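# Load three balls evenly into a pivoting covered tray

## Task

A tray balanced on one pivot sits inside a transparent cover. Get exactly one ball into each of its three seats, for example by releasing balls through the chutes in the cover's roof. Each ball must be released only once its bottom is no higher than the chute's rim. Uneven loading makes the tray tip at once and spill the balls. The balls must stay seated without any robot holding them when the scene ends. The arm bases, in metres, with heading in degrees counter-clockwise from +x: arm1 at x=+0.53 y=+0.07 z=+0.79 heading -175; arm2 at x=-0.10 y=+0.52 z=+0.80 heading -87; arm3 at x=-0.07 y=-0.50 z=+0.81 heading +81.

## Robot and tools

Robots: three identical i2rt Big YAM arms named arm1, arm2 and arm3. Each has six revolute joints, a two-finger gripper and a wrist camera. The fixed room cameras are cam_high and cam_low. With joints 1 and 6 at zero and the hand level and pointing ahead, the wrist camera rides on top of the hand and views the fingertips. Reach is about 1.0 m from the joint-1 axis. Each joint moves at its own speed, so the hand can sweep a wide, curved path between postures.

Frame: one shared scene frame. The origin is on the floor and +z is up. "hand" is the point between the fingertips. The hand's z axis runs along the fingers, and its y axis is the direction the fingers open and close. Base poses are listed in the task. The URDF root base_link is each arm's own foot.

execute_actions(actions, cameras): actions is a list holding one action or none. An action is an object keyed by robot name ("arm1", "arm2", "arm3"). Each name holds {"joints": {...}}. Every joint value is an absolute target, never an offset. Arm joints are in radians and gripper_m is in metres. Valid ranges:
- joint1_rad: -2.879 to 2.879. Turns the arm about its foot. Positive is counter-clockwise seen from above. At 0 the arm extends the way its foot faces.
- joint2_rad: 0 to 3.141. Shoulder. At 0 the upper arm points back and is roughly level; increasing it raises the arm, then swings it forward.
- joint3_rad: 0 to 3.019. Elbow. At 0 it is folded shut; increasing it opens it.
- joint4_rad: -1.692 to 1.57. Hand pitch; positive tilts the fingers up.
- joint5_rad: -1.57 to 1.57. Sideways swing of the hand; positive goes to the arm's right.
- joint6_rad: -2.094 to 2.094. Hand roll; positive is clockwise seen from behind the hand.
- gripper_m: 0 to 0.093. The fingertip gap. Each finger pad pushes at most about 50-62 N.

Completion tolerances are ±0.045, 0.14, 0.09, 0.055, 0.03 and 0.035 rad for joints 1 to 6, and ±0.003 m for the gripper. All commanded motions start together and may finish at different times. A joint or robot left out of an action can keep driving toward its previous target. An unknown key or an out-of-range number rejects the whole call, and nothing moves. cameras is a list of camera names (arm1_cam_wrist, arm2_cam_wrist, arm3_cam_wrist, cam_high, cam_low, or "all"). Omitting it, passing null, or passing ["all"] returns every camera; [] returns none. An empty actions list returns only the state and images.

wait(seconds): 0 to 10. Commands nothing new; the scene keeps running. Returns the state and images.

zoom_image(camera, region): region is [x0, y0, x1, y1] in pixels of that camera's most recent full image, with (0,0) at the top-left. It may be at most 504x504. Images are 672x504.

read_manual(section): returns only licence texts ("licences").

finished_scene(scene): give the current scene's number. The robot first holds your last command, then the scene closes for good and the result says whether the goal was met. Call it only once all three balls sit settled on a level tray, untouched by any gripper. A reply with no tool call also ends everything.

Reading results: the "pictures" line gives the order of the returned images. joint_status reports how each commanded joint finished:
- "off_target": the joint stopped short and may still be pushing.
- "contact_stop" or "time_out": the joint holds where it stopped. After time_out it may keep a target close by (within 0.375, 0.375, 0.113, 0.225, 0.075, 0.3 rad for joints 1-6) and still push toward it. on_its_own lists such joints. Resend the reported position to relieve the push.
- "joint command not followed" (with a cause line) / "not_followed": a self- or inter-arm collision check refused that arm's joint targets, though any gripper target still ran. The arm may retry those targets on later actions. That check can act too late, and between arms it ignores fingers, gripper housings and cameras.

In on_its_own, "held at" is a target, not a measured position. Joint torques follow arm-joint order. They are noisy, offset and non-zero even in free air. Nothing in the state reports robots touching each other. A target very close to the current position may not move the joint. A joint bearing a load can sag.

Heat: holding loads or pushing warms the motors. MOTOR HOT appears from 85 °C. At 100 °C an OVER-TEMPERATURE FAULT drops the arm, and its unfinished keys read "limit_stop_at_motor_heat". Resend those targets afterwards. Heat partly carries into the next scene.

Calibration: intrinsics (K, distortion D) and T_world_to_cam follow OpenCV conventions. Room cameras may be off by up to about 2.3° and 9 mm. Wrist camera poses come from the joint readings and can be less accurate.

Things to avoid:
- Pressing two arms hard together; this fails and ends the run, and even a hard hit can.
- Knocking the tray, cover or balls out of the work area.
- Dropping a ball from above a chute's rim.
- Loading the tray unevenly, since it tilts immediately.
- Slamming, or pushing hard for long. A Big YAM keeps pushing after contact.

Loose objects can get brief outside nudges. Plan collision-free postures for all three arms, which move independently.

Each tool is called after ">>>" by a JSON object that holds its "method" and its "body", one argument or row to a line.

## Session

>>> {"method": "execute_actions", "body": {
  "actions": []
}}

Scene clock: 0.00 s.
Joint torques (N m, as the arm reports them, + toward a larger angle): no reading
Motor temperatures (°C, as the motors report them): arm1=[26 23 27 25 25 24] | arm2=[25 26 23 25 24 24] | arm3=[23 27 27 23 26 26]
arm1.joint_positions: joint1_rad=+0.584 joint2_rad=+0.509 joint3_rad=+1.568 joint4_rad=-1.207 joint5_rad=-0.170 joint6_rad=-0.725 gripper_m=+0.094
arm1.joint_status: not commanded
arm1.hand: x=+0.4200 y=-0.0516 z=+1.4576 quat_wxyz=(-0.050, -0.544, -0.528, +0.650) (m; scene frame)
arm2.joint_positions: joint1_rad=+0.501 joint2_rad=+0.607 joint3_rad=+1.363 joint4_rad=-1.461 joint5_rad=+0.270 joint6_rad=+0.597 gripper_m=+0.095
arm2.joint_status: not commanded
arm2.hand: x=-0.0314 y=+0.3186 z=+1.3146 quat_wxyz=(-0.385, -0.685, -0.582, +0.209) (m; scene frame)
arm3.joint_positions: joint1_rad=+0.539 joint2_rad=+0.368 joint3_rad=+1.445 joint4_rad=-1.192 joint5_rad=+0.301 joint6_rad=+0.385 gripper_m=+0.095
arm3.joint_status: not commanded
arm3.hand: x=-0.0696 y=-0.3776 z=+1.4486 quat_wxyz=(-0.366, +0.453, -0.591, -0.558) (m; scene frame)
pictures: arm1_cam_wrist, arm2_cam_wrist, arm3_cam_wrist, cam_high, cam_low
Images, in order (width x height): arm1_cam_wrist 672x504, arm2_cam_wrist 672x504, arm3_cam_wrist 672x504, cam_high 672x504, cam_low 672x504.

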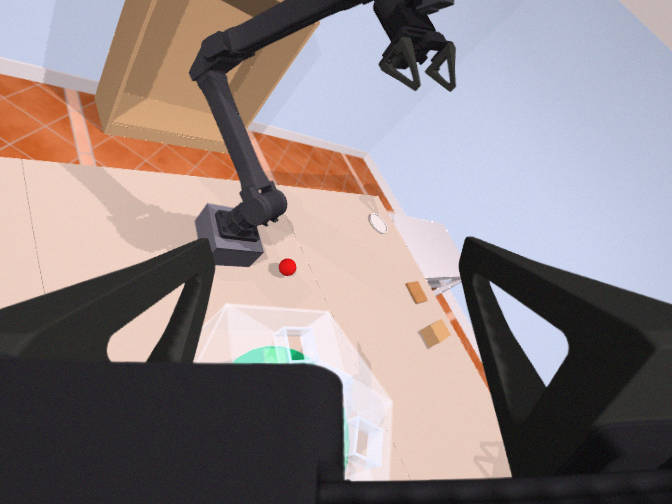

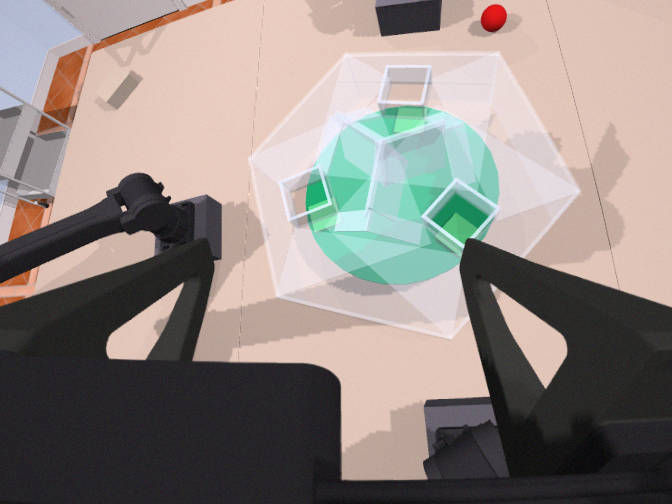

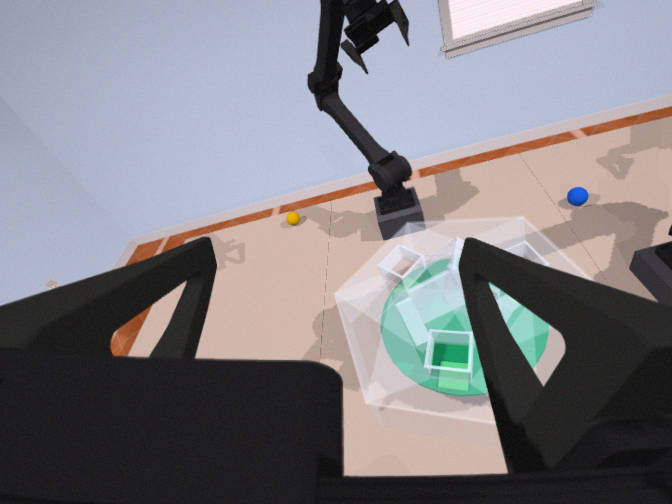

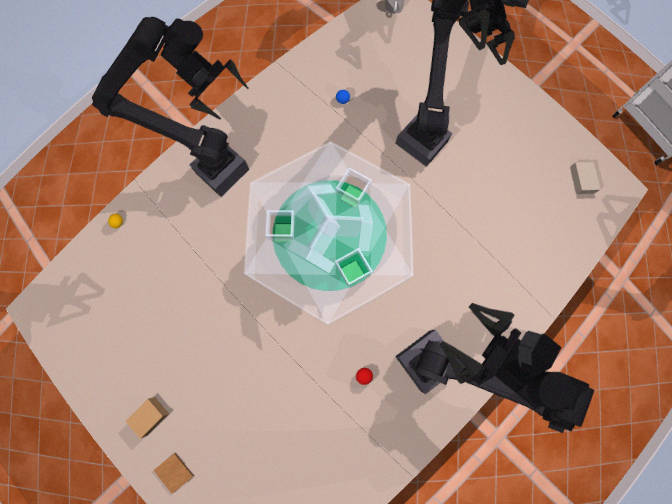

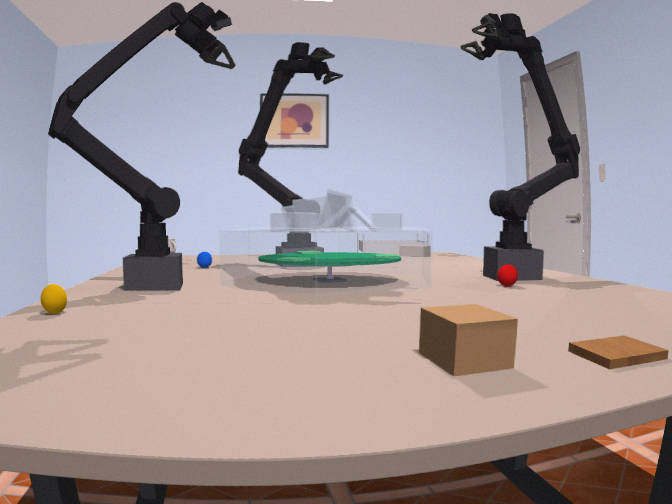

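>>> {"method": "zoom_image", "body": {
  "camera": "cam_high",
  "region": [230, 130, 430, 330]
}}

>>> {"method": "zoom_image", "body": {
  "camera": "cam_low",
  "region": [100, 170, 560, 320]
}}

Region (230, 130, 430, 330) of cam_high's 672x504 image, scaled by 2.520, with more detail than that image has.

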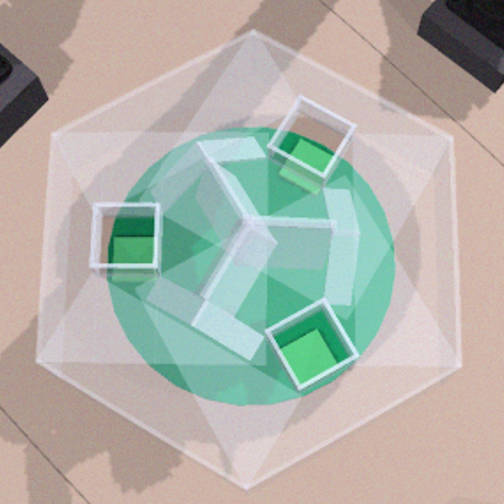

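Region (100, 170, 560, 320) of cam_low's 672x504 image, scaled by 1.096, with more detail than that image has; it fills the top 164 rows of this view, and the rest is white.

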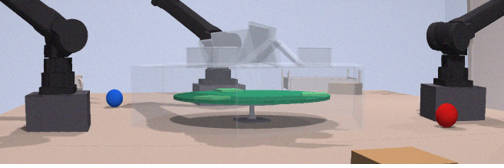

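>>> {"method": "execute_actions", "body": {
  "actions": [
    {"arm1":{"joints":{"joint1_rad":-1.387,"joint5_rad":0,"joint6_rad":0,"joint4_rad":-0.962}},"arm2":{"joints":{"joint1_rad":-1.941,"joint5_rad":0,"joint6_rad":0,"joint4_rad":-1.011}},"arm3":{"joints":{"joint1_rad":1.189,"joint5_rad":0,"joint6_rad":0,"joint4_rad":-0.954}}}
  ],
  "cameras": []
}}

>>> {"method": "execute_actions", "body": {
  "actions": [
    {"arm1":{"joints":{"joint2_rad":1.475,"joint3_rad":0.866}},"arm2":{"joints":{"joint2_rad":1.769,"joint3_rad":1.209}},"arm3":{"joints":{"joint2_rad":1.077,"joint3_rad":0.46}}}
  ]
}}

Scene clock: 42.77 s.
Joint torques (N m, as the arm reports them, + toward a larger angle): arm1=[0.19 7.22 7.25 3.24 0.23 0.22] | arm2=[-0.91  1.45 11.28  2.9   0.04 -0.15] | arm3=[-0.41  6.09  7.89  2.76 -0.09 -0.16]
Motor temperatures (°C, as the motors report them): arm1=[26 24 29 25 25 24] | arm2=[25 26 26 25 24 24] | arm3=[23 27 29 23 26 26]
arm1.joint_positions: joint1_rad=-1.379 joint2_rad=+0.509 joint3_rad=+1.568 joint4_rad=-0.983 joint5_rad=-0.003 joint6_rad=-0.011 gripper_m=+0.094
arm1.joint_status: all done
arm1.hand: x=+0.4767 y=+0.2157 z=+1.5124 quat_wxyz=(+0.444, -0.549, +0.403, +0.583) (m; scene frame)
arm2.joint_positions: joint1_rad=-1.937 joint2_rad=+0.607 joint3_rad=+1.363 joint4_rad=-1.032 joint5_rad=+0.001 joint6_rad=+0.013 gripper_m=+0.095
arm2.joint_status: all done
arm2.hand: x=-0.3547 y=+0.6030 z=+1.4004 quat_wxyz=(+0.085, -0.787, +0.131, +0.597) (m; scene frame)
arm3.joint_positions: joint1_rad=+1.184 joint2_rad=+0.368 joint3_rad=+1.445 joint4_rad=-0.983 joint5_rad=+0.003 joint6_rad=+0.016 gripper_m=+0.095
arm3.joint_status: all done
arm3.hand: x=-0.1783 y=-0.4368 z=+1.4976 quat_wxyz=(-0.197, +0.651, -0.186, -0.709) (m; scene frame)
pictures: none
No camera images: the call's "cameras" was empty. Leave "cameras" out to get every camera's image.

Scene clock: 44.43 s.
Joint torques (N m, as the arm reports them, + toward a larger angle): arm1=[ 0.03 -8.05  9.11  0.24  0.23  0.22] | arm2=[ -0.8  -15.5    9.66   0.55   0.03  -0.15] | arm3=[-0.75 -4.1   7.18 -0.43 -0.07 -0.15]
Motor temperatures (°C, as the motors report them): arm1=[26 24 29 25 25 24] | arm2=[25 26 26 25 24 24] | arm3=[23 27 29 23 26 26]
arm1.joint_positions: joint1_rad=-1.379 joint2_rad=+1.455 joint3_rad=+0.842 joint4_rad=-0.958 joint5_rad=-0.003 joint6_rad=-0.011 gripper_m=+0.094
arm1.joint_status: all done
arm1.hand: x=+0.4255 y=+0.4088 z=+0.8348 quat_wxyz=(+0.001, -0.803, +0.596, -0.003) (m; scene frame)
arm2.joint_positions: joint1_rad=-1.937 joint2_rad=+1.776 joint3_rad=+1.196 joint4_rad=-1.020 joint5_rad=+0.001 joint6_rad=+0.013 gripper_m=+0.095
arm2.joint_status: all done
arm2.hand: x=-0.5595 y=+0.6619 z=+0.8353 quat_wxyz=(-0.007, -0.987, +0.160, -0.014) (m; scene frame)
arm3.joint_positions: joint1_rad=+1.184 joint2_rad=+1.086 joint3_rad=+0.465 joint4_rad=-0.950 joint5_rad=+0.003 joint6_rad=+0.016 gripper_m=+0.095
arm3.joint_status: all done
arm3.hand: x=-0.2518 y=-0.3847 z=+0.8362 quat_wxyz=(-0.004, +0.960, -0.278, +0.007) (m; scene frame)
pictures: arm1_cam_wrist, arm2_cam_wrist, arm3_cam_wrist, cam_high, cam_low
camera_calibration (this result's frames):
arm1_cam_wrist: T_world_to_cam=[[0.959353, 0.282145, -0.00607223, -0.516051], [0.230908, -0.772403, 0.591671, -0.268985], [0.162247, -0.569023, -0.806157, 0.957575], [0, 0, 0, 1]] pos_world=[0.401822, 0.482718, 0.927973]
arm2_cam_wrist: T_world_to_cam=[[0.312346, 0.94938, -0.0334218, -0.420427], [0.758695, -0.22813, 0.610196, 0.0720595], [0.571683, -0.215949, -0.791546, 1.24346], [0, 0, 0, 1]] pos_world=[-0.634219, 0.684109, 0.926235]
arm3_cam_wrist: T_world_to_cam=[[0.525293, 0.850899, 0.0061512, 0.461646], [0.681876, -0.425251, 0.595153, -0.484507], [0.509031, -0.308435, -0.803589, 0.802836], [0, 0, 0, 1]] pos_world=[-0.320794, -0.351228, 0.930667]
Images, in order (width x height): arm1_cam_wrist 672x504, arm2_cam_wrist 672x504, arm3_cam_wrist 672x504, cam_high 672x504, cam_low 672x504.

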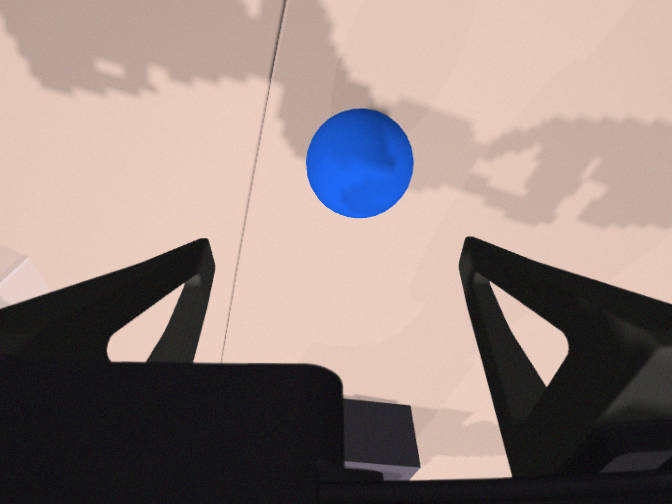

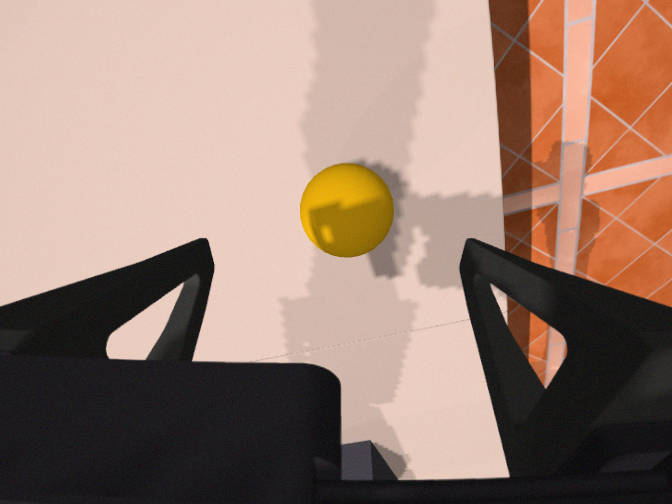

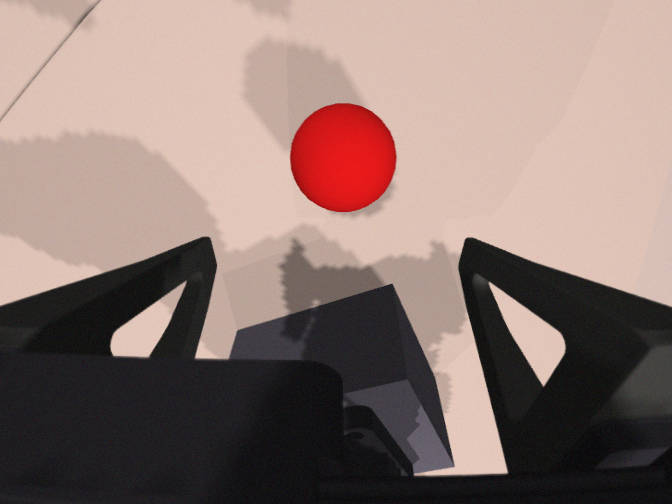

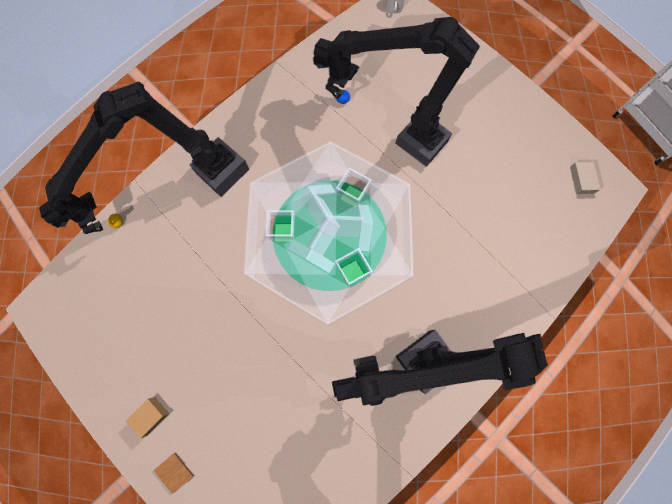

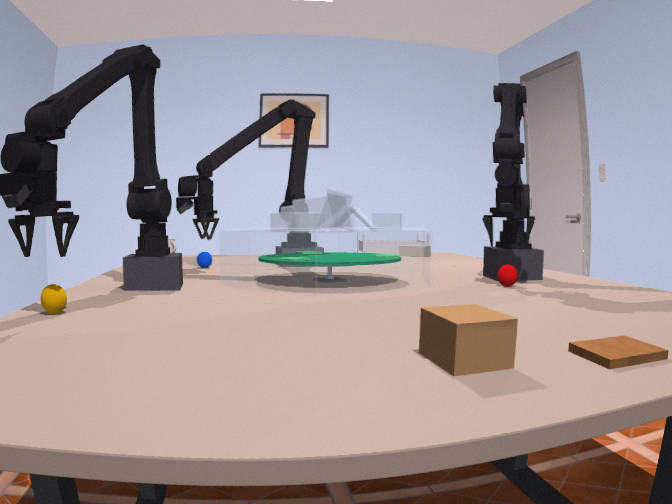

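>>> {"method": "execute_actions", "body": {
  "actions": [
    {"arm1":{"joints":{"joint1_rad":-1.414,"joint2_rad":1.66,"joint3_rad":0.80,"joint4_rad":-0.704}},"arm2":{"joints":{"joint1_rad":-1.95,"joint2_rad":1.845,"joint3_rad":1.038,"joint4_rad":-0.735}},"arm3":{"joints":{"joint2_rad":1.383,"joint3_rad":0.372,"joint4_rad":-0.556}}}
  ]
}}

Scene clock: 63.37 s.
Joint torques (N m, as the arm reports them, + toward a larger angle): arm1=[  0.06 -11.57   6.14   1.05   0.23   0.22] | arm2=[ -0.9  -15.38   8.7    0.66   0.03  -0.15] | arm3=[-1.05 -4.64  4.79  0.29 -0.03 -0.13]
Motor temperatures (°C, as the motors report them): arm1=[26 24 30 25 25 24] | arm2=[25 27 26 25 24 24] | arm3=[23 27 29 23 26 26]
arm1.joint_positions: joint1_rad=-1.407 joint2_rad=+1.662 joint3_rad=+0.794 joint4_rad=-0.717 joint5_rad=-0.003 joint6_rad=-0.011 gripper_m=+0.094
arm1.joint_status: all done
arm1.hand: x=+0.4335 y=+0.4206 z=+0.7500 quat_wxyz=(-0.003, -0.795, +0.607, -0.008) (m; scene frame)
arm2.joint_positions: joint1_rad=-1.943 joint2_rad=+1.858 joint3_rad=+1.019 joint4_rad=-0.747 joint5_rad=+0.001 joint6_rad=+0.013 gripper_m=+0.095
arm2.joint_status: all done
arm2.hand: x=-0.5282 y=+0.6540 z=+0.7474 quat_wxyz=(-0.006, -0.986, +0.164, -0.007) (m; scene frame)
arm3.joint_positions: joint1_rad=+1.184 joint2_rad=+1.386 joint3_rad=+0.374 joint4_rad=-0.573 joint5_rad=+0.003 joint6_rad=+0.016 gripper_m=+0.095
arm3.joint_status: all done
arm3.hand: x=-0.2526 y=-0.3833 z=+0.7528 quat_wxyz=(-0.003, +0.960, -0.278, +0.013) (m; scene frame)
pictures: arm1_cam_wrist, arm2_cam_wrist, arm3_cam_wrist, cam_high, cam_low
camera_calibration (this result's frames):
arm1_cam_wrist: T_world_to_cam=[[0.966981, 0.254776, -0.006036, -0.519385], [0.206798, -0.770605, 0.602829, -0.210267], [0.148935, -0.584173, -0.797847, 0.900525], [0, 0, 0, 1]] pos_world=[0.411599, 0.496356, 0.842102]
arm2_cam_wrist: T_world_to_cam=[[0.318185, 0.947435, -0.0335445, -0.421155], [0.765452, -0.235871, 0.598706, 0.117361], [0.559322, -0.216176, -0.800266, 1.15448], [0, 0, 0, 1]] pos_world=[-0.601558, 0.67627, 0.839502]
arm3_cam_wrist: T_world_to_cam=[[0.525328, 0.850877, 0.00621849, 0.461345], [0.674981, -0.421157, 0.605828, -0.441914], [0.518104, -0.314061, -0.795571, 0.730725], [0, 0, 0, 1]] pos_world=[-0.322665, -0.349171, 0.846199]
Images, in order (width x height): arm1_cam_wrist 672x504, arm2_cam_wrist 672x504, arm3_cam_wrist 672x504, cam_high 672x504, cam_low 672x504.

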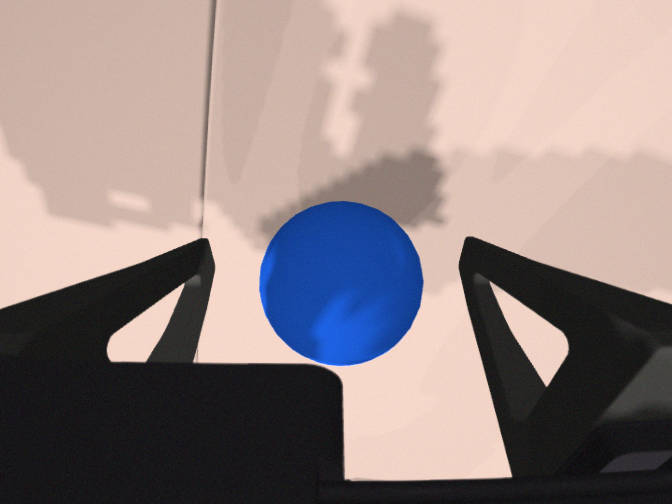

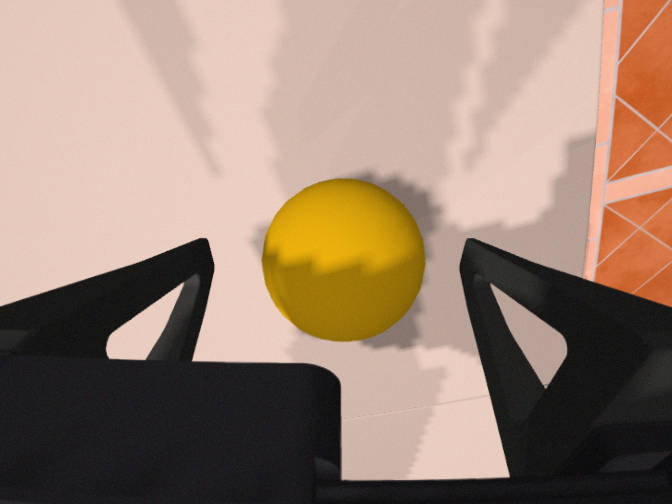

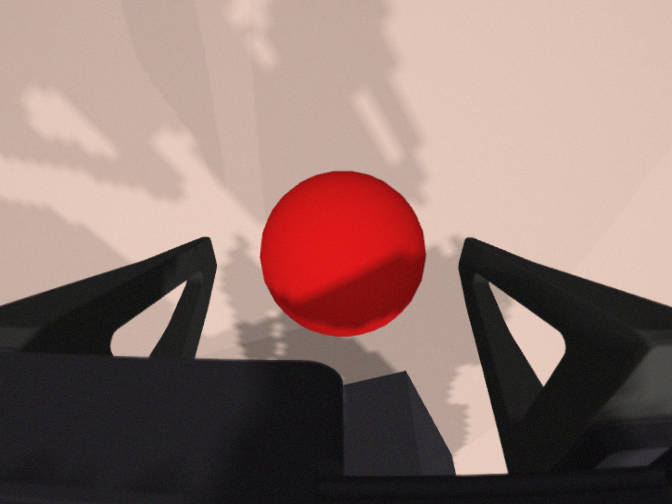

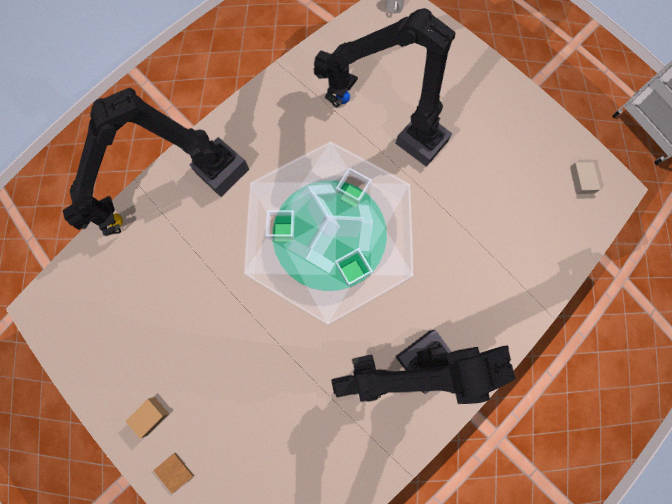

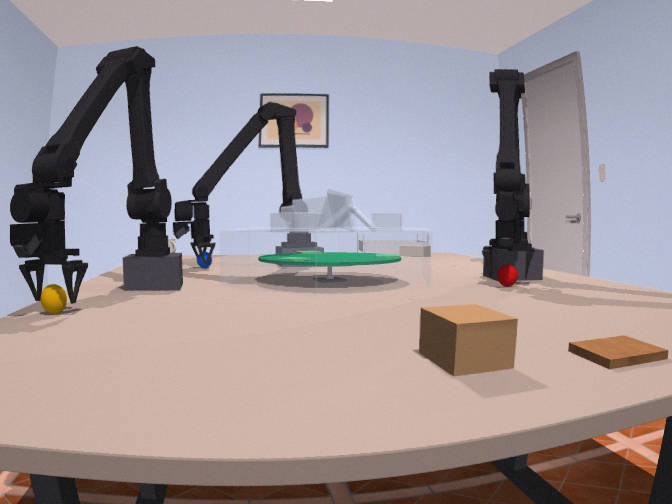

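>>> {"method": "execute_actions", "body": {
  "actions": [
    {"arm2":{"joints":{"joint4_rad":-0.72}},"arm3":{"joints":{"joint4_rad":-0.53}}}
  ],
  "cameras": []
}}

>>> {"method": "execute_actions", "body": {
  "actions": [
    {"arm1":{"joints":{"gripper_m":0.045}},"arm2":{"joints":{"gripper_m":0.045}},"arm3":{"joints":{"gripper_m":0.045}}}
  ],
  "cameras": ["arm1_cam_wrist","arm2_cam_wrist","arm3_cam_wrist"]
}}

Scene clock: 70.30 s.
Joint torques (N m, as the arm reports them, + toward a larger angle): arm1=[  0.14 -11.43   6.08   1.05   0.23   0.22] | arm2=[ -0.9  -15.44   8.65   0.71   0.03  -0.15] | arm3=[-0.72 -5.05  4.85  0.54 -0.07 -0.16]
Motor temperatures (°C, as the motors report them): arm1=[26 24 30 25 25 24] | arm2=[25 27 26 25 24 24] | arm3=[23 27 29 23 26 26]
arm1.joint_positions: joint1_rad=-1.407 joint2_rad=+1.662 joint3_rad=+0.794 joint4_rad=-0.717 joint5_rad=-0.003 joint6_rad=-0.011 gripper_m=+0.094
arm1.joint_status: not commanded
arm1.hand: x=+0.4335 y=+0.4206 z=+0.7500 quat_wxyz=(-0.003, -0.795, +0.607, -0.008) (m; scene frame)
arm2.joint_positions: joint1_rad=-1.943 joint2_rad=+1.858 joint3_rad=+1.019 joint4_rad=-0.732 joint5_rad=+0.001 joint6_rad=+0.013 gripper_m=+0.095
arm2.joint_status: all done
arm2.hand: x=-0.5317 y=+0.6551 z=+0.7474 quat_wxyz=(-0.005, -0.987, +0.164, +0.000) (m; scene frame)
arm3.joint_positions: joint1_rad=+1.184 joint2_rad=+1.386 joint3_rad=+0.374 joint4_rad=-0.547 joint5_rad=+0.003 joint6_rad=+0.016 gripper_m=+0.095
arm3.joint_status: all done
arm3.hand: x=-0.2580 y=-0.3800 z=+0.7527 quat_wxyz=(-0.006, +0.961, -0.278, +0.001) (m; scene frame)
pictures: none
No camera images: the call's "cameras" was empty. Leave "cameras" out to get every camera's image.

Scene clock: 70.90 s.
Joint torques (N m, as the arm reports them, + toward a larger angle): arm1=[  0.02 -11.46   6.11   0.98   0.2    0.21] | arm2=[ -0.86 -15.42   8.65   0.62   0.03  -0.15] | arm3=[-1.16 -5.2   4.75  0.42 -0.03 -0.18]
Motor temperatures (°C, as the motors report them): arm1=[26 24 30 25 25 24] | arm2=[25 27 26 25 24 24] | arm3=[23 27 29 23 26 26]
arm1.joint_positions: joint1_rad=-1.407 joint2_rad=+1.662 joint3_rad=+0.794 joint4_rad=-0.716 joint5_rad=-0.002 joint6_rad=-0.010 gripper_m=+0.055
arm1.joint_status: gripper_m off_target (ended at +0.055, target +0.045)
arm1.hand: x=+0.4336 y=+0.4208 z=+0.7500 quat_wxyz=(-0.003, -0.794, +0.607, -0.008) (m; scene frame)
arm2.joint_positions: joint1_rad=-1.944 joint2_rad=+1.858 joint3_rad=+1.019 joint4_rad=-0.731 joint5_rad=+0.001 joint6_rad=+0.013 gripper_m=+0.055
arm2.joint_status: gripper_m off_target (ended at +0.055, target +0.045)
arm2.hand: x=-0.5318 y=+0.6553 z=+0.7474 quat_wxyz=(-0.005, -0.987, +0.163, +0.001) (m; scene frame)
arm3.joint_positions: joint1_rad=+1.184 joint2_rad=+1.386 joint3_rad=+0.374 joint4_rad=-0.547 joint5_rad=+0.002 joint6_rad=+0.015 gripper_m=+0.056
arm3.joint_status: gripper_m off_target (ended at +0.056, target +0.045)
arm3.hand: x=-0.2581 y=-0.3801 z=+0.7527 quat_wxyz=(-0.006, +0.961, -0.278, +0.001) (m; scene frame)
pictures: arm1_cam_wrist, arm2_cam_wrist, arm3_cam_wrist
camera_calibration (this result's frames):
arm1_cam_wrist: T_world_to_cam=[[0.967174, 0.254067, -0.00487746, -0.520236], [0.205671, -0.77138, 0.602223, -0.208847], [0.149243, -0.583458, -0.798313, 0.900552], [0, 0, 0, 1]] pos_world=[0.411712, 0.496508, 0.842157]
arm2_cam_wrist: T_world_to_cam=[[0.317483, 0.947666, -0.0336802, -0.421716], [0.774314, -0.238577, 0.586105, 0.136366], [0.547396, -0.212157, -0.809535, 1.15471], [0, 0, 0, 1]] pos_world=[-0.603788, 0.67716, 0.840653]
arm3_cam_wrist: T_world_to_cam=[[0.524936, 0.851125, 0.00532604, 0.462173], [0.68866, -0.428396, 0.584999, -0.420337], [0.500189, -0.30342, -0.811016, 0.745572], [0, 0, 0, 1]] pos_world=[-0.326069, -0.347216, 0.848107]
Images, in order (width x height): arm1_cam_wrist 672x504, arm2_cam_wrist 672x504, arm3_cam_wrist 672x504.

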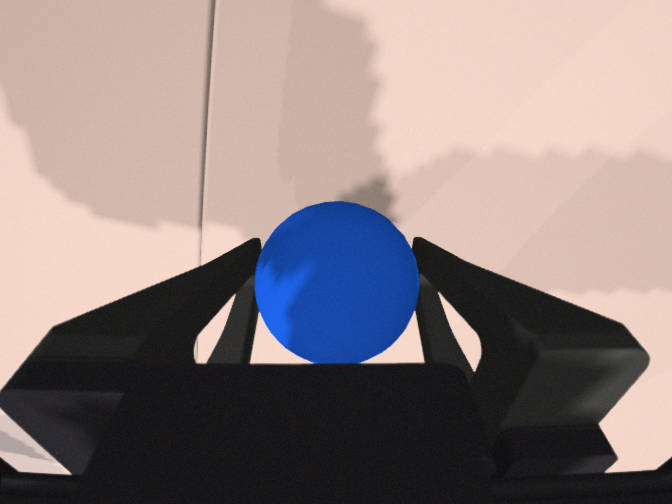

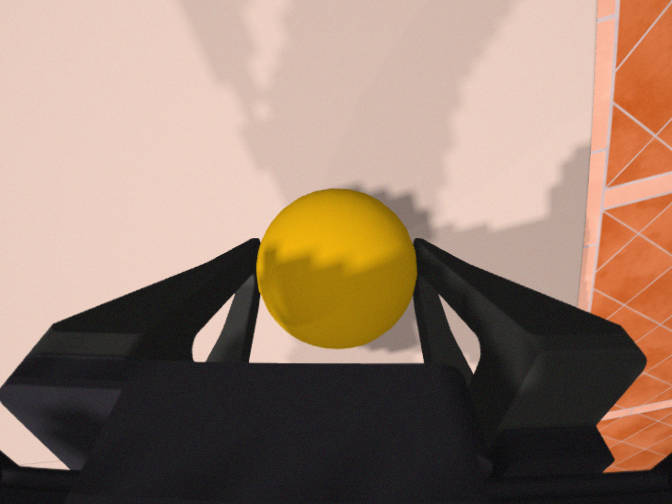

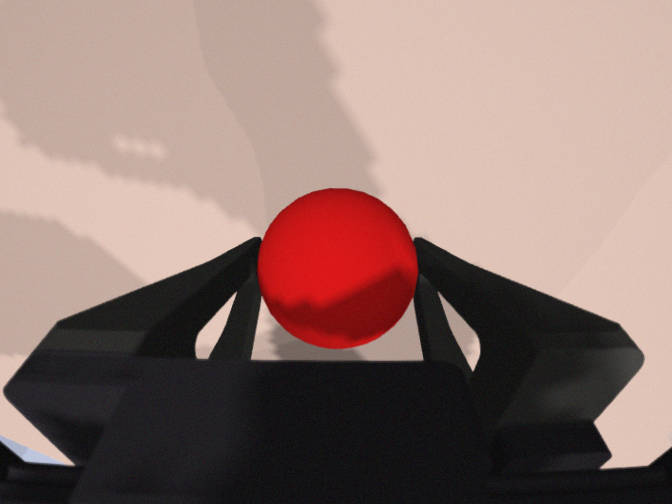

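>>> {"method": "execute_actions", "body": {
  "actions": [
    {"arm1":{"joints":{"joint2_rad":1.354,"joint3_rad":1.22,"joint4_rad":-1.425,"joint6_rad":-0.29}},"arm2":{"joints":{"joint2_rad":1.325,"joint3_rad":1.155,"joint4_rad":-1.381,"joint6_rad":0.72}},"arm3":{"joints":{"joint2_rad":1.375,"joint3_rad":1.18,"joint4_rad":-1.368,"joint6_rad":0.18}}}
  ],
  "cameras": []
}}

>>> {"method": "execute_actions", "body": {
  "actions": [
    {"arm1":{"joints":{"joint1_rad":-0.125}},"arm2":{"joints":{"joint1_rad":-0.113}},"arm3":{"joints":{"joint1_rad":0.108}}}
  ]
}}

Scene clock: 91.83 s.
Joint torques (N m, as the arm reports them, + toward a larger angle): arm1=[ 0.17 -8.82  9.87 -0.1   0.18 -0.02] | arm2=[-0.93 -9.14 13.06 -0.36  0.1   0.11] | arm3=[-1.1  -9.04 14.24 -1.12 -0.07  0.21]
Motor temperatures (°C, as the motors report them): arm1=[26 24 30 25 25 24] | arm2=[25 27 26 25 24 24] | arm3=[23 27 29 23 26 26]
arm1.joint_positions: joint1_rad=-1.407 joint2_rad=+1.345 joint3_rad=+1.207 joint4_rad=-1.412 joint5_rad=-0.002 joint6_rad=-0.279 gripper_m=+0.055
arm1.joint_status: all done
arm1.hand: x=+0.4269 y=+0.4394 z=+1.0023 quat_wxyz=(+0.008, -0.869, +0.495, +0.004) (m; scene frame)
arm2.joint_positions: joint1_rad=-1.944 joint2_rad=+1.323 joint3_rad=+1.119 joint4_rad=-1.371 joint5_rad=+0.001 joint6_rad=+0.706 gripper_m=+0.055
arm2.joint_status: all done
arm2.hand: x=-0.4535 y=+0.6325 z=+0.9942 quat_wxyz=(-0.004, -0.872, +0.489, -0.004) (m; scene frame)
arm3.joint_positions: joint1_rad=+1.184 joint2_rad=+1.386 joint3_rad=+1.119 joint4_rad=-1.352 joint5_rad=+0.002 joint6_rad=+0.164 gripper_m=+0.056
arm3.joint_status: all done
arm3.hand: x=-0.3900 y=-0.3020 z=+0.9742 quat_wxyz=(+0.000, +0.937, -0.348, +0.030) (m; scene frame)
pictures: none
No camera images: the call's "cameras" was empty. Leave "cameras" out to get every camera's image.

Scene clock: 93.73 s.
Joint torques (N m, as the arm reports them, + toward a larger angle): arm1=[ 0.57 -9.26  9.89 -0.11  0.13 -0.01] | arm2=[-0.92 -9.78 13.01 -0.38  0.14  0.07] | arm3=[-1.81 -9.49 14.32 -0.96 -0.03  0.18]
Motor temperatures (°C, as the motors report them): arm1=[26 24 30 25 25 24] | arm2=[25 27 26 25 24 24] | arm3=[23 27 30 23 26 26]
arm1.joint_positions: joint1_rad=-0.125 joint2_rad=+1.347 joint3_rad=+1.207 joint4_rad=-1.412 joint5_rad=+0.000 joint6_rad=-0.280 gripper_m=+0.055
arm1.joint_status: all done
arm1.hand: x=+0.1378 y=+0.0787 z=+0.9995 quat_wxyz=(+0.000, -0.992, -0.123, +0.005) (m; scene frame)
arm2.joint_positions: joint1_rad=-0.109 joint2_rad=+1.330 joint3_rad=+1.119 joint4_rad=-1.371 joint5_rad=+0.000 joint6_rad=+0.707 gripper_m=+0.055
arm2.joint_status: all done
arm2.hand: x=-0.1236 y=+0.1503 z=+0.9959 quat_wxyz=(+0.001, -0.919, -0.395, +0.000) (m; scene frame)
arm3.joint_positions: joint1_rad=+0.105 joint2_rad=+1.386 joint3_rad=+1.119 joint4_rad=-1.352 joint5_rad=+0.001 joint6_rad=+0.165 gripper_m=+0.056
arm3.joint_status: all done
arm3.hand: x=-0.0481 y=-0.1235 z=+0.9794 quat_wxyz=(+0.009, +0.624, -0.781, +0.022) (m; scene frame)
pictures: arm1_cam_wrist, arm2_cam_wrist, arm3_cam_wrist, cam_high, cam_low
camera_calibration (this result's frames):
arm1_cam_wrist: T_world_to_cam=[[-0.236333, 0.971637, -0.00830693, -0.0331926], [0.789951, 0.197105, 0.580626, -0.697286], [0.565795, 0.130659, -0.814128, 0.846507], [0, 0, 0, 1]] pos_world=[0.0640279, 0.059086, 1.09375]
arm2_cam_wrist: T_world_to_cam=[[-0.728649, 0.684546, -0.0215985, -0.166121], [0.545635, 0.599272, 0.585795, -0.599736], [0.413947, 0.415054, -0.810172, 0.915187], [0, 0, 0, 1]] pos_world=[-0.172646, 0.0932701, 1.08919]
arm3_cam_wrist: T_world_to_cam=[[0.977674, -0.209526, 0.0158834, 0.0127376], [-0.174021, -0.764996, 0.620078, -0.705149], [-0.117772, -0.608999, -0.784379, 0.808697], [0, 0, 0, 1]] pos_world=[-0.0399222, -0.0442722, 1.07137]
Images, in order (width x height): arm1_cam_wrist 672x504, arm2_cam_wrist 672x504, arm3_cam_wrist 672x504, cam_high 672x504, cam_low 672x504.

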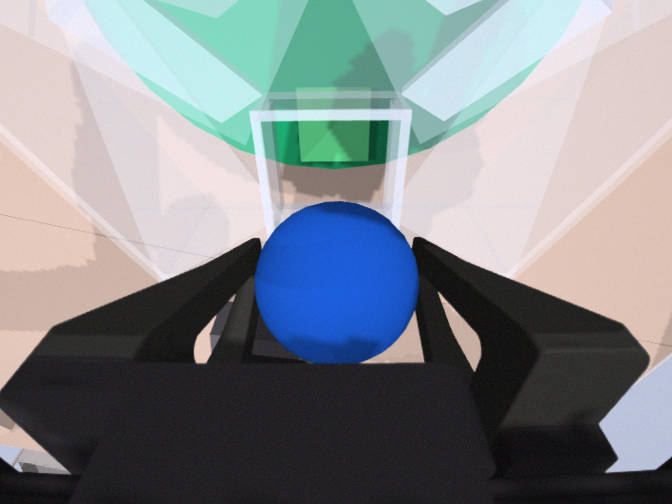

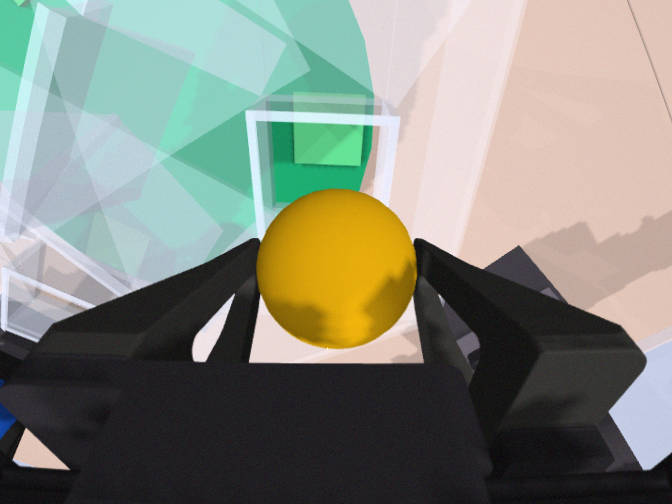

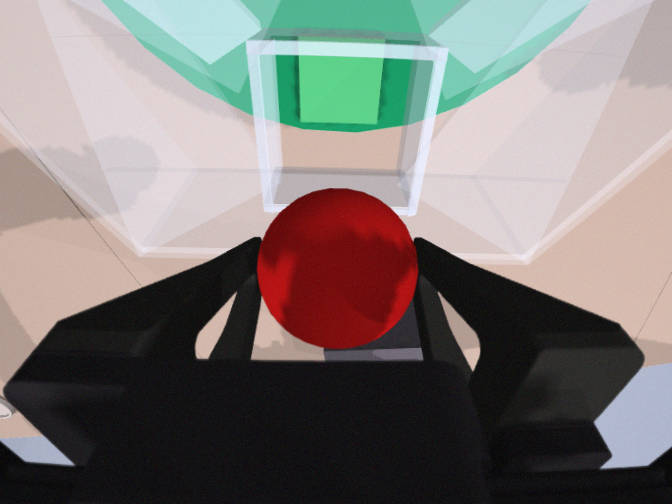

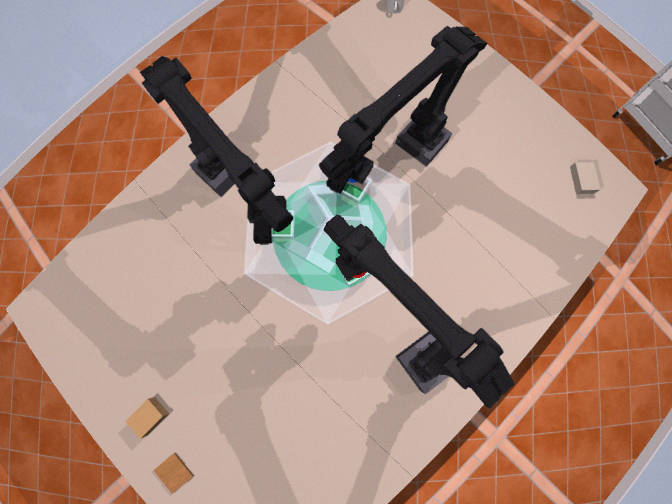

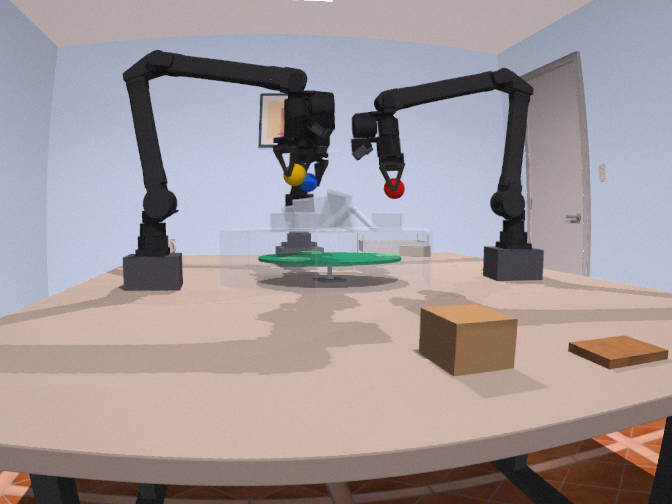

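>>> {"method": "execute_actions", "body": {
  "actions": [
    {"arm1":{"joints":{"joint1_rad":-0.115,"joint2_rad":1.388,"joint3_rad":1.108,"joint4_rad":-1.268}},"arm2":{"joints":{"joint1_rad":-0.076,"joint2_rad":1.354,"joint3_rad":0.99,"joint4_rad":-1.17}},"arm3":{"joints":{"joint1_rad":0.092,"joint2_rad":1.43,"joint3_rad":1.075,"joint4_rad":-1.185}}}
  ]
}}

Scene clock: 117.33 s.
Joint torques (N m, as the arm reports them, + toward a larger angle): arm1=[  1.42 -10.04   9.67   1.01   0.12  -0.01] | arm2=[ -0.38 -10.    11.24   0.69   0.14   0.07] | arm3=[-1.71 -9.67  8.79  0.48 -0.02  0.16]
Motor temperatures (°C, as the motors report them): arm1=[26 24 32 25 25 24] | arm2=[25 27 28 25 24 24] | arm3=[23 28 35 23 26 26]
arm1.joint_positions: joint1_rad=-0.125 joint2_rad=+1.387 joint3_rad=+1.092 joint4_rad=-1.281 joint5_rad=+0.000 joint6_rad=-0.280 gripper_m=+0.055
arm1.joint_status: all done
arm1.hand: x=+0.1414 y=+0.0786 z=+0.9422 quat_wxyz=(-0.001, -0.992, -0.123, -0.006) (m; scene frame)
arm2.joint_positions: joint1_rad=-0.078 joint2_rad=+1.362 joint3_rad=+0.968 joint4_rad=-1.182 joint5_rad=+0.000 joint6_rad=+0.707 gripper_m=+0.055
arm2.joint_status: all done
arm2.hand: x=-0.1124 y=+0.1559 z=+0.9300 quat_wxyz=(-0.002, -0.913, -0.409, +0.002) (m; scene frame)
arm3.joint_positions: joint1_rad=+0.101 joint2_rad=+1.442 joint3_rad=+1.075 joint4_rad=-1.201 joint5_rad=+0.001 joint6_rad=+0.165 gripper_m=+0.056
arm3.joint_status: all done
arm3.hand: x=-0.0447 y=-0.1014 z=+0.9427 quat_wxyz=(-0.008, +0.623, -0.782, +0.003) (m; scene frame)
pictures: arm1_cam_wrist, arm2_cam_wrist, arm3_cam_wrist, cam_high, cam_low
camera_calibration (this result's frames):
arm1_cam_wrist: T_world_to_cam=[[-0.236069, 0.971626, -0.0146637, -0.0267275], [0.776007, 0.197581, 0.598978, -0.68218], [0.58488, 0.130021, -0.800631, 0.782465], [0, 0, 0, 1]] pos_world=[0.0654196, 0.0590179, 1.03468]
arm2_cam_wrist: T_world_to_cam=[[-0.749217, 0.661814, -0.0259951, -0.157908], [0.527368, 0.619839, 0.581104, -0.57152], [0.400696, 0.421664, -0.813414, 0.855276], [0, 0, 0, 1]] pos_world=[-0.159612, 0.0981177, 1.0237]
arm3_cam_wrist: T_world_to_cam=[[0.976899, -0.21355, 0.00805123, 0.0215453], [-0.178525, -0.794811, 0.580004, -0.630263], [-0.11746, -0.568043, -0.814574, 0.826375], [0, 0, 0, 1]] pos_world=[-0.0364991, -0.0269223, 1.03853]
Images, in order (width x height): arm1_cam_wrist 672x504, arm2_cam_wrist 672x504, arm3_cam_wrist 672x504, cam_high 672x504, cam_low 672x504.

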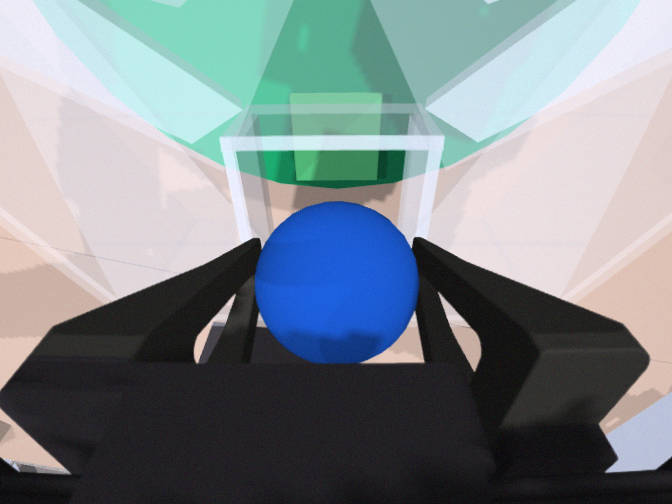

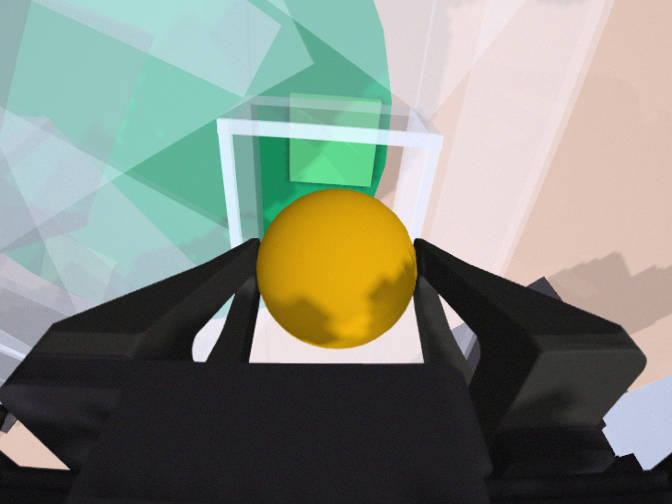

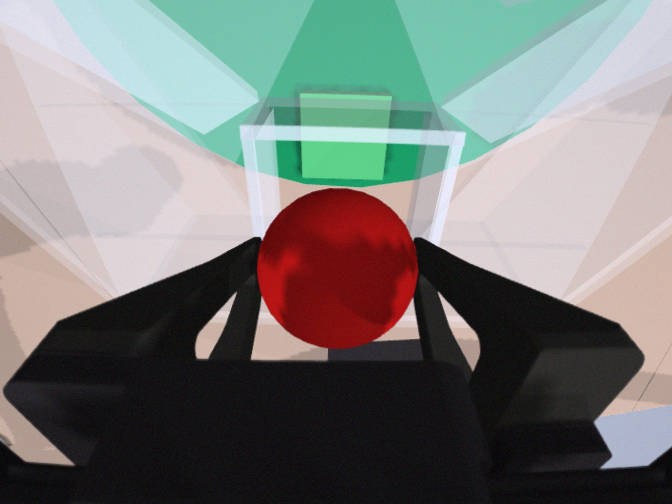

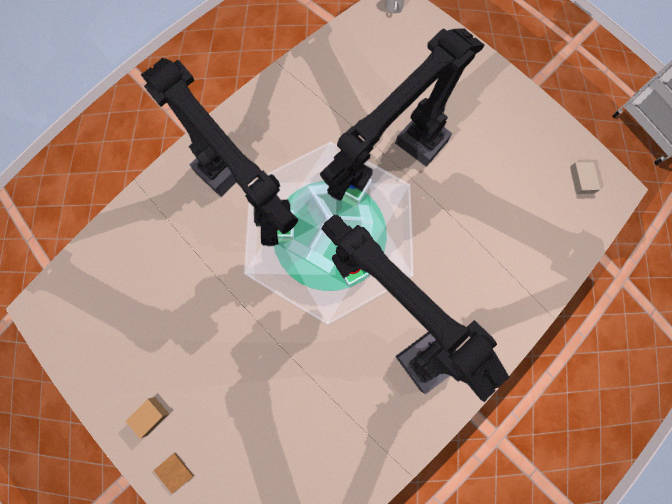

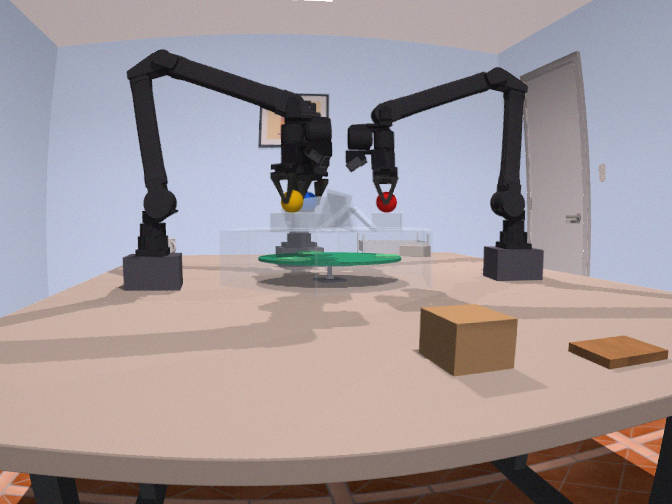

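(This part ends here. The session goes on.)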